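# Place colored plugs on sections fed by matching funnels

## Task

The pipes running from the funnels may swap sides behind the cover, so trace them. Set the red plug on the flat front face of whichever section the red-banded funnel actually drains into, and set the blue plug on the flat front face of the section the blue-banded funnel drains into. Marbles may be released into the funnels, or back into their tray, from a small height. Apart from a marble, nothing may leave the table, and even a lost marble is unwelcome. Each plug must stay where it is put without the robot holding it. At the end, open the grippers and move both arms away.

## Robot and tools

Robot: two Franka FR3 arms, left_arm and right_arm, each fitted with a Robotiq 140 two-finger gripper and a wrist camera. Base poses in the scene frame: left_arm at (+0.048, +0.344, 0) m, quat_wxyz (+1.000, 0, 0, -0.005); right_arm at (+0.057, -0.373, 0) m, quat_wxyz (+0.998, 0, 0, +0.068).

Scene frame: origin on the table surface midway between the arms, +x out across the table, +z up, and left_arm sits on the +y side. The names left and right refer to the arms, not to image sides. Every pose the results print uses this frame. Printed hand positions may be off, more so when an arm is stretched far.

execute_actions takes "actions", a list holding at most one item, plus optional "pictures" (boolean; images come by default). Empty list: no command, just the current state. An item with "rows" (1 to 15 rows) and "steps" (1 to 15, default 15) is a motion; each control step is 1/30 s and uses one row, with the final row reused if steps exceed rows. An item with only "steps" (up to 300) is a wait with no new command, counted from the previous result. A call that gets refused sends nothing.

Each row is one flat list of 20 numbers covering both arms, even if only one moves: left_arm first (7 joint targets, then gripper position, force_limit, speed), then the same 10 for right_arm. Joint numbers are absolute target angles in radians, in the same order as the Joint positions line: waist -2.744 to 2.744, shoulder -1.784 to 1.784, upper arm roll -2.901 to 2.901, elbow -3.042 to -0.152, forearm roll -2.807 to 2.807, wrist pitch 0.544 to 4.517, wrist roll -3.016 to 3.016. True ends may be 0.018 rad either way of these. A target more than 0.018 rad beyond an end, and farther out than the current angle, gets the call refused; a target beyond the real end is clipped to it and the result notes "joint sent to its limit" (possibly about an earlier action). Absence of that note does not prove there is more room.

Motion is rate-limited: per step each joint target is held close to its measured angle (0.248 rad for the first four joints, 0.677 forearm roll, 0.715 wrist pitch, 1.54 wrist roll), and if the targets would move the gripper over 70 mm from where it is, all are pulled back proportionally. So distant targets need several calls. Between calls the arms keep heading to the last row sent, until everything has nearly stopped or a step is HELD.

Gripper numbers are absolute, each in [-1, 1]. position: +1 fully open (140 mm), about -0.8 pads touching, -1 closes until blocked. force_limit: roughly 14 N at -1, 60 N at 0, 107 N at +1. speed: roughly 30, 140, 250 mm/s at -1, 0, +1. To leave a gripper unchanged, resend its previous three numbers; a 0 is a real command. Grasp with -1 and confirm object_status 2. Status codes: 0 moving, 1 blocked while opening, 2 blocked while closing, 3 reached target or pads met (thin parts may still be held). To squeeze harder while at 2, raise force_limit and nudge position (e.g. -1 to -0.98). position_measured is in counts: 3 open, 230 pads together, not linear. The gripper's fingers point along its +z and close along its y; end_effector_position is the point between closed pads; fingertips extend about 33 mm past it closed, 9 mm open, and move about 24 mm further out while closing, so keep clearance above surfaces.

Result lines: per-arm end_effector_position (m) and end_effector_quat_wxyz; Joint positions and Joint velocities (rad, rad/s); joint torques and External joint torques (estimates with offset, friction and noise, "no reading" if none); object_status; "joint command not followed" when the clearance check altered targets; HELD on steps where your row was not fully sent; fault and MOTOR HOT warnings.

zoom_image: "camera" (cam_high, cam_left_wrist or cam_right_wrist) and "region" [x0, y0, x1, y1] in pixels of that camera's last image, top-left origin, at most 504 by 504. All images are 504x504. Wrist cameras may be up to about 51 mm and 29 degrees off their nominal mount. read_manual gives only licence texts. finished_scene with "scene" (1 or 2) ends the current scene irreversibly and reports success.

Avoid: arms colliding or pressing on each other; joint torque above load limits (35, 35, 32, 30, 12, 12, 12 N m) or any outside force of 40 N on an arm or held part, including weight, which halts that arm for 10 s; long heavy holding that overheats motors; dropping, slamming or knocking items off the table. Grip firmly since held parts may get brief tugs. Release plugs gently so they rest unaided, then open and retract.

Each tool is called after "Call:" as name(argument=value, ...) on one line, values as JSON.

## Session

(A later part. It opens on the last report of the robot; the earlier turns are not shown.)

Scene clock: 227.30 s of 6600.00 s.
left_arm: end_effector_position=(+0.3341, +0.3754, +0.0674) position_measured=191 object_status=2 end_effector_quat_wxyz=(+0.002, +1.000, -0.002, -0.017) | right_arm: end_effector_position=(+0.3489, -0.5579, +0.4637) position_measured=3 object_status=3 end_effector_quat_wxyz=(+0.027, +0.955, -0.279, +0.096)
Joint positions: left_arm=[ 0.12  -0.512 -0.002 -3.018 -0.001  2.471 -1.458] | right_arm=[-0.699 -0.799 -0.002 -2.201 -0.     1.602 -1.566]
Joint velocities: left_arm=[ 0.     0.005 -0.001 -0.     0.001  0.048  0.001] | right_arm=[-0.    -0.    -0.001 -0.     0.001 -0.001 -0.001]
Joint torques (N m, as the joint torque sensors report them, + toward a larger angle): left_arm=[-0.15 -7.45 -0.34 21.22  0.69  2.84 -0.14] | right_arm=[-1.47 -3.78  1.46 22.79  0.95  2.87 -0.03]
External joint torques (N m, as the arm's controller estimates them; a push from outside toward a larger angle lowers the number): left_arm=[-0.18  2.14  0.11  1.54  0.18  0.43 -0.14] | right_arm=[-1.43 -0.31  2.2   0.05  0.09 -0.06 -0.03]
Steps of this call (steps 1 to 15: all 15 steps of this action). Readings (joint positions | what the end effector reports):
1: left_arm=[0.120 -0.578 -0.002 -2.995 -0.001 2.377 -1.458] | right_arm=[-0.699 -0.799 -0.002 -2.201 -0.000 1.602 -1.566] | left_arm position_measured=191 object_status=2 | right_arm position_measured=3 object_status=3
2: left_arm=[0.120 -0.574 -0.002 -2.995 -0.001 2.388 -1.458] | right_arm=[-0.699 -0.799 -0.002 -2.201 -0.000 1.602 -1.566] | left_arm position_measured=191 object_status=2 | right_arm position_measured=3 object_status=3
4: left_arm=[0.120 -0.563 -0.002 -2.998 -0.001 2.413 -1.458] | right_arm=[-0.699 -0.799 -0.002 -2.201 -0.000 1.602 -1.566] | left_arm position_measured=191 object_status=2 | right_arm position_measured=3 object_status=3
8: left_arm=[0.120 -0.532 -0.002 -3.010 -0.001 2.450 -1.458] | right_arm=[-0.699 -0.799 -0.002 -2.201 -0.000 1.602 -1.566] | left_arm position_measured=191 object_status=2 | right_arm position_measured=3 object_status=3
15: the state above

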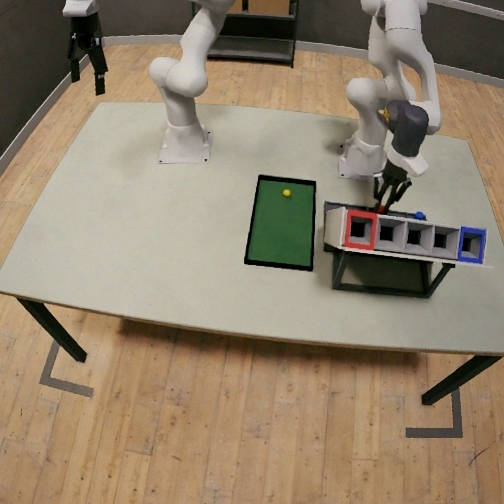

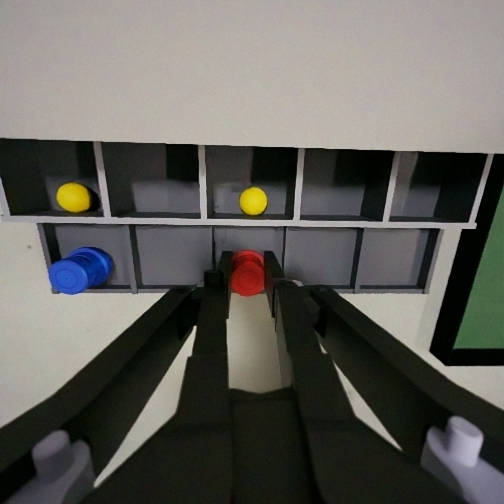

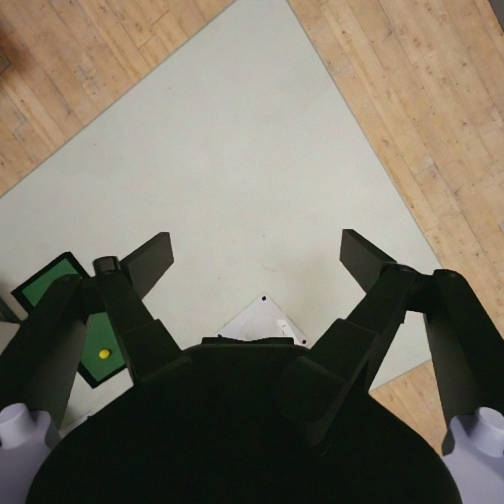

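Call:
execute_actions(actions=[{"rows":[[0.12,-0.51,0,-3.019,0,2.482,-1.462,-0.25,-0.4,-0.4,-0.7,-0.8,0,-2.2,0,1.6,-1.57,1,0,0]],"steps":12}], pictures=false)

Call:
execute_actions(actions=[{"rows":[[0.12,-0.54,0,-3.01,0,2.4,-1.462,-0.25,-0.4,-0.4,-0.7,-0.8,0,-2.2,0,1.6,-1.57,1,0,0],[0.12,-0.57,0,-2.997,0,2.35,-1.462,-0.25,-0.4,-0.4,-0.7,-0.8,0,-2.2,0,1.6,-1.57,1,0,0],[0.12,-0.6,0,-2.985,0,2.3,-1.462,-0.25,-0.4,-0.4,-0.7,-0.8,0,-2.2,0,1.6,-1.57,1,0,0],[0.12,-0.63,0,-2.97,0,2.25,-1.462,-0.25,-0.4,-0.4,-0.7,-0.8,0,-2.2,0,1.6,-1.57,1,0,0],[0.12,-0.66,0,-2.955,0,2.2,-1.462,-0.25,-0.4,-0.4,-0.7,-0.8,0,-2.2,0,1.6,-1.57,1,0,0],[0.12,-0.69,0,-2.94,0,2.15,-1.462,-0.25,-0.4,-0.4,-0.7,-0.8,0,-2.2,0,1.6,-1.57,1,0,0],[0.12,-0.736,0,-2.915,0,2.12,-1.462,-0.25,-0.4,-0.4,-0.7,-0.8,0,-2.2,0,1.6,-1.57,1,0,0]],"steps":12}], pictures=false)

Call:
execute_actions(actions=[{"rows":[[0.12,-0.95,0,-2.7,0,1.75,-1.462,-0.25,-0.4,-0.4,-0.7,-0.8,0,-2.2,0,1.6,-1.57,1,0,0]]}])

Scene clock: 234.70 s of 6600.00 s.
left_arm: end_effector_position=(+0.3367, +0.3757, +0.0680) position_measured=160 object_status=0 end_effector_quat_wxyz=(+0.001, +1.000, -0.002, -0.013) | right_arm: end_effector_position=(+0.3489, -0.5579, +0.4637) position_measured=3 object_status=3 end_effector_quat_wxyz=(+0.027, +0.955, -0.279, +0.096)
Joint positions: left_arm=[ 0.12  -0.512 -0.002 -3.018 -0.001  2.479 -1.458] | right_arm=[-0.699 -0.799 -0.002 -2.201 -0.     1.602 -1.566]
Joint velocities: left_arm=[ 0.002  0.001  0.    -0.001  0.001 -0.001 -0.   ] | right_arm=[-0.     0.    -0.001  0.001  0.001 -0.001  0.002]
Joint torques (N m, as the joint torque sensors report them, + toward a larger angle): left_arm=[ 0.32 -7.86  0.88 20.75  0.62  2.86 -0.03] | right_arm=[-0.84 -3.96  1.42 22.24  0.85  2.9   0.  ]
External joint torques (N m, as the arm's controller estimates them; a push from outside toward a larger angle lowers the number): left_arm=[ 0.31  1.75  1.35  1.02  0.11  0.41 -0.03] | right_arm=[-0.79 -0.39  2.18 -0.61 -0.01 -0.05  0.  ]
Steps of this call (steps 1 to 15: the robot went on to your last target; steps 16 to 90: nothing new was sent; then 4.00 s passed at rest; steps 91 to 102: all 12 steps of this action). Readings (joint positions | what the end effector reports):
91: left_arm=[0.120 -0.512 -0.002 -3.018 -0.001 2.479 -1.458] | right_arm=[-0.699 -0.799 -0.002 -2.201 -0.000 1.602 -1.566] | left_arm position_measured=191 object_status=0 | right_arm position_measured=3 object_status=3
92: left_arm=[0.120 -0.512 -0.002 -3.018 -0.001 2.479 -1.458] | right_arm=[-0.699 -0.799 -0.002 -2.201 -0.000 1.602 -1.566] | left_arm position_measured=190 object_status=0 | right_arm position_measured=3 object_status=3
94: left_arm=[0.120 -0.512 -0.002 -3.018 -0.001 2.479 -1.458] | right_arm=[-0.699 -0.799 -0.002 -2.201 -0.000 1.602 -1.566] | left_arm position_measured=176 object_status=0 | right_arm position_measured=3 object_status=3
98: left_arm=[0.120 -0.512 -0.002 -3.018 -0.001 2.479 -1.458] | right_arm=[-0.699 -0.799 -0.002 -2.201 -0.000 1.602 -1.566] | left_arm position_measured=160 object_status=0 | right_arm position_measured=3 object_status=3
102: the state above

Scene clock: 235.10 s of 6600.00 s.
left_arm: end_effector_position=(+0.3470, +0.3768, +0.1519) position_measured=160 object_status=3 end_effector_quat_wxyz=(-0.000, +1.000, -0.002, +0.002) | right_arm: end_effector_position=(+0.3489, -0.5579, +0.4637) position_measured=3 object_status=3 end_effector_quat_wxyz=(+0.027, +0.955, -0.279, +0.096)
Joint positions: left_arm=[ 0.12  -0.732 -0.002 -2.914 -0.001  2.186 -1.458] | right_arm=[-0.699 -0.799 -0.002 -2.201 -0.     1.602 -1.566]
Joint velocities: left_arm=[-0.    -0.081  0.001  0.024 -0.001 -0.368 -0.   ] | right_arm=[ 0.001 -0.    -0.    -0.001 -0.    -0.    -0.002]
Joint torques (N m, as the joint torque sensors report them, + toward a larger angle): left_arm=[-0.02 -2.66  0.48 24.24  0.82  1.63 -0.09] | right_arm=[-0.61 -3.44  1.51 21.97  0.83  2.83 -0.04]
External joint torques (N m, as the arm's controller estimates them; a push from outside toward a larger angle lowers the number): left_arm=[-0.05  0.65  1.08  3.33  0.12 -0.56 -0.09] | right_arm=[-0.58  0.03  2.25 -0.76 -0.03 -0.11 -0.05]
Steps of this call (steps 1 to 12: all 12 steps of this action). Readings (joint positions | what the end effector reports):
1: left_arm=[0.120 -0.517 -0.002 -3.017 -0.001 2.466 -1.458] | right_arm=[-0.699 -0.799 -0.002 -2.201 -0.000 1.602 -1.566] | left_arm position_measured=160 object_status=0 | right_arm position_measured=3 object_status=3
2: left_arm=[0.120 -0.529 -0.002 -3.015 -0.001 2.445 -1.458] | right_arm=[-0.699 -0.799 -0.002 -2.201 -0.000 1.602 -1.566] | left_arm position_measured=160 object_status=3 | right_arm position_measured=3 object_status=3
4: left_arm=[0.120 -0.572 -0.002 -2.999 -0.001 2.389 -1.458] | right_arm=[-0.699 -0.799 -0.002 -2.201 -0.000 1.602 -1.566] | left_arm position_measured=160 object_status=3 | right_arm position_measured=3 object_status=3
8: left_arm=[0.120 -0.686 -0.002 -2.941 -0.001 2.255 -1.458] | right_arm=[-0.699 -0.799 -0.002 -2.201 -0.000 1.602 -1.566] | left_arm position_measured=160 object_status=3 | right_arm position_measured=3 object_status=3
12: the state above

Scene clock: 235.60 s of 6600.00 s.
left_arm: end_effector_position=(+0.3284, +0.3746, +0.2818) position_measured=160 object_status=3 end_effector_quat_wxyz=(-0.002, +1.000, -0.002, +0.017) | right_arm: end_effector_position=(+0.3489, -0.5579, +0.4637) position_measured=3 object_status=3 end_effector_quat_wxyz=(+0.027, +0.955, -0.279, +0.096)
Joint positions: left_arm=[ 0.12  -0.95  -0.002 -2.699 -0.001  1.783 -1.458] | right_arm=[-0.699 -0.799 -0.002 -2.201 -0.     1.602 -1.566]
Joint velocities: left_arm=[-0.     0.001  0.002  0.    -0.001 -0.188  0.   ] | right_arm=[ 0.001  0.    -0.     0.     0.    -0.    -0.001]
Joint torques (N m, as the joint torque sensors report them, + toward a larger angle): left_arm=[ 0.39  0.76  0.89 25.9   1.    2.25 -0.04] | right_arm=[-0.38 -4.57  1.77 22.53  0.91  2.82  0.01]
External joint torques (N m, as the arm's controller estimates them; a push from outside toward a larger angle lowers the number): left_arm=[ 0.36  1.76  1.62  1.2   0.13 -0.45 -0.04] | right_arm=[-0.4  -1.05  2.41 -0.22  0.04 -0.11  0.01]
Steps of this call (steps 1 to 15: all 15 steps of this action). Readings (joint positions | what the end effector reports):
1: left_arm=[0.120 -0.750 -0.002 -2.897 -0.001 2.139 -1.458] | right_arm=[-0.699 -0.799 -0.002 -2.201 -0.000 1.602 -1.566] | left_arm position_measured=160 object_status=3 | right_arm position_measured=3 object_status=3
2: left_arm=[0.120 -0.782 -0.002 -2.866 -0.001 2.096 -1.458] | right_arm=[-0.699 -0.799 -0.002 -2.201 -0.000 1.602 -1.566] | left_arm position_measured=160 object_status=3 | right_arm position_measured=3 object_status=3
4: left_arm=[0.120 -0.853 -0.002 -2.793 -0.001 2.009 -1.458] | right_arm=[-0.699 -0.799 -0.002 -2.201 -0.000 1.602 -1.566] | left_arm position_measured=160 object_status=3 | right_arm position_measured=3 object_status=3
8: left_arm=[0.120 -0.943 -0.002 -2.705 -0.001 1.875 -1.458] | right_arm=[-0.699 -0.799 -0.002 -2.201 -0.000 1.602 -1.566] | left_arm position_measured=160 object_status=3 | right_arm position_measured=3 object_status=3
15: the state above

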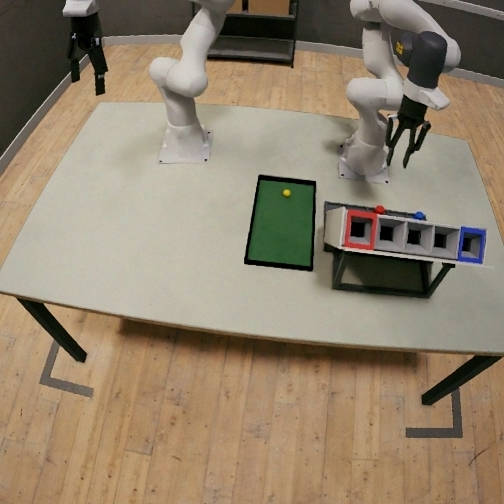

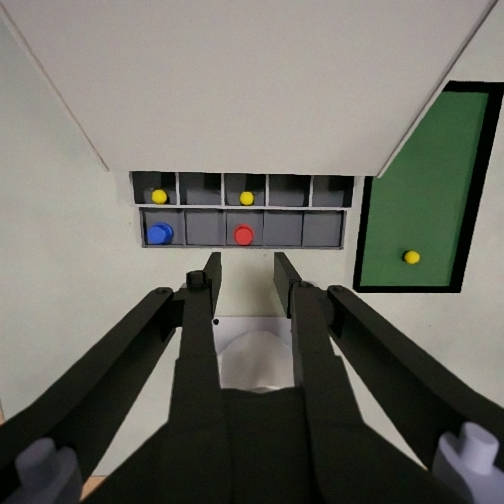

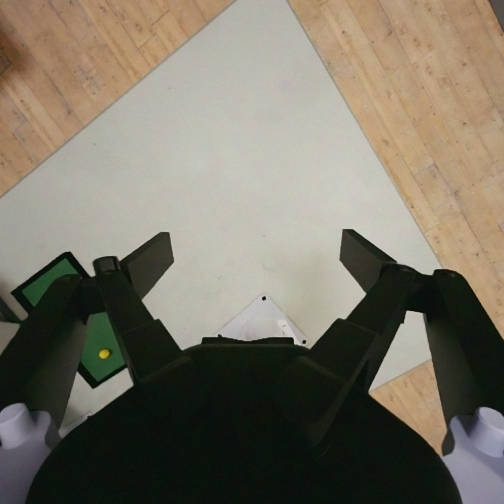

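Call:
finished_scene(scene=1)

The scene is finished: the task was done.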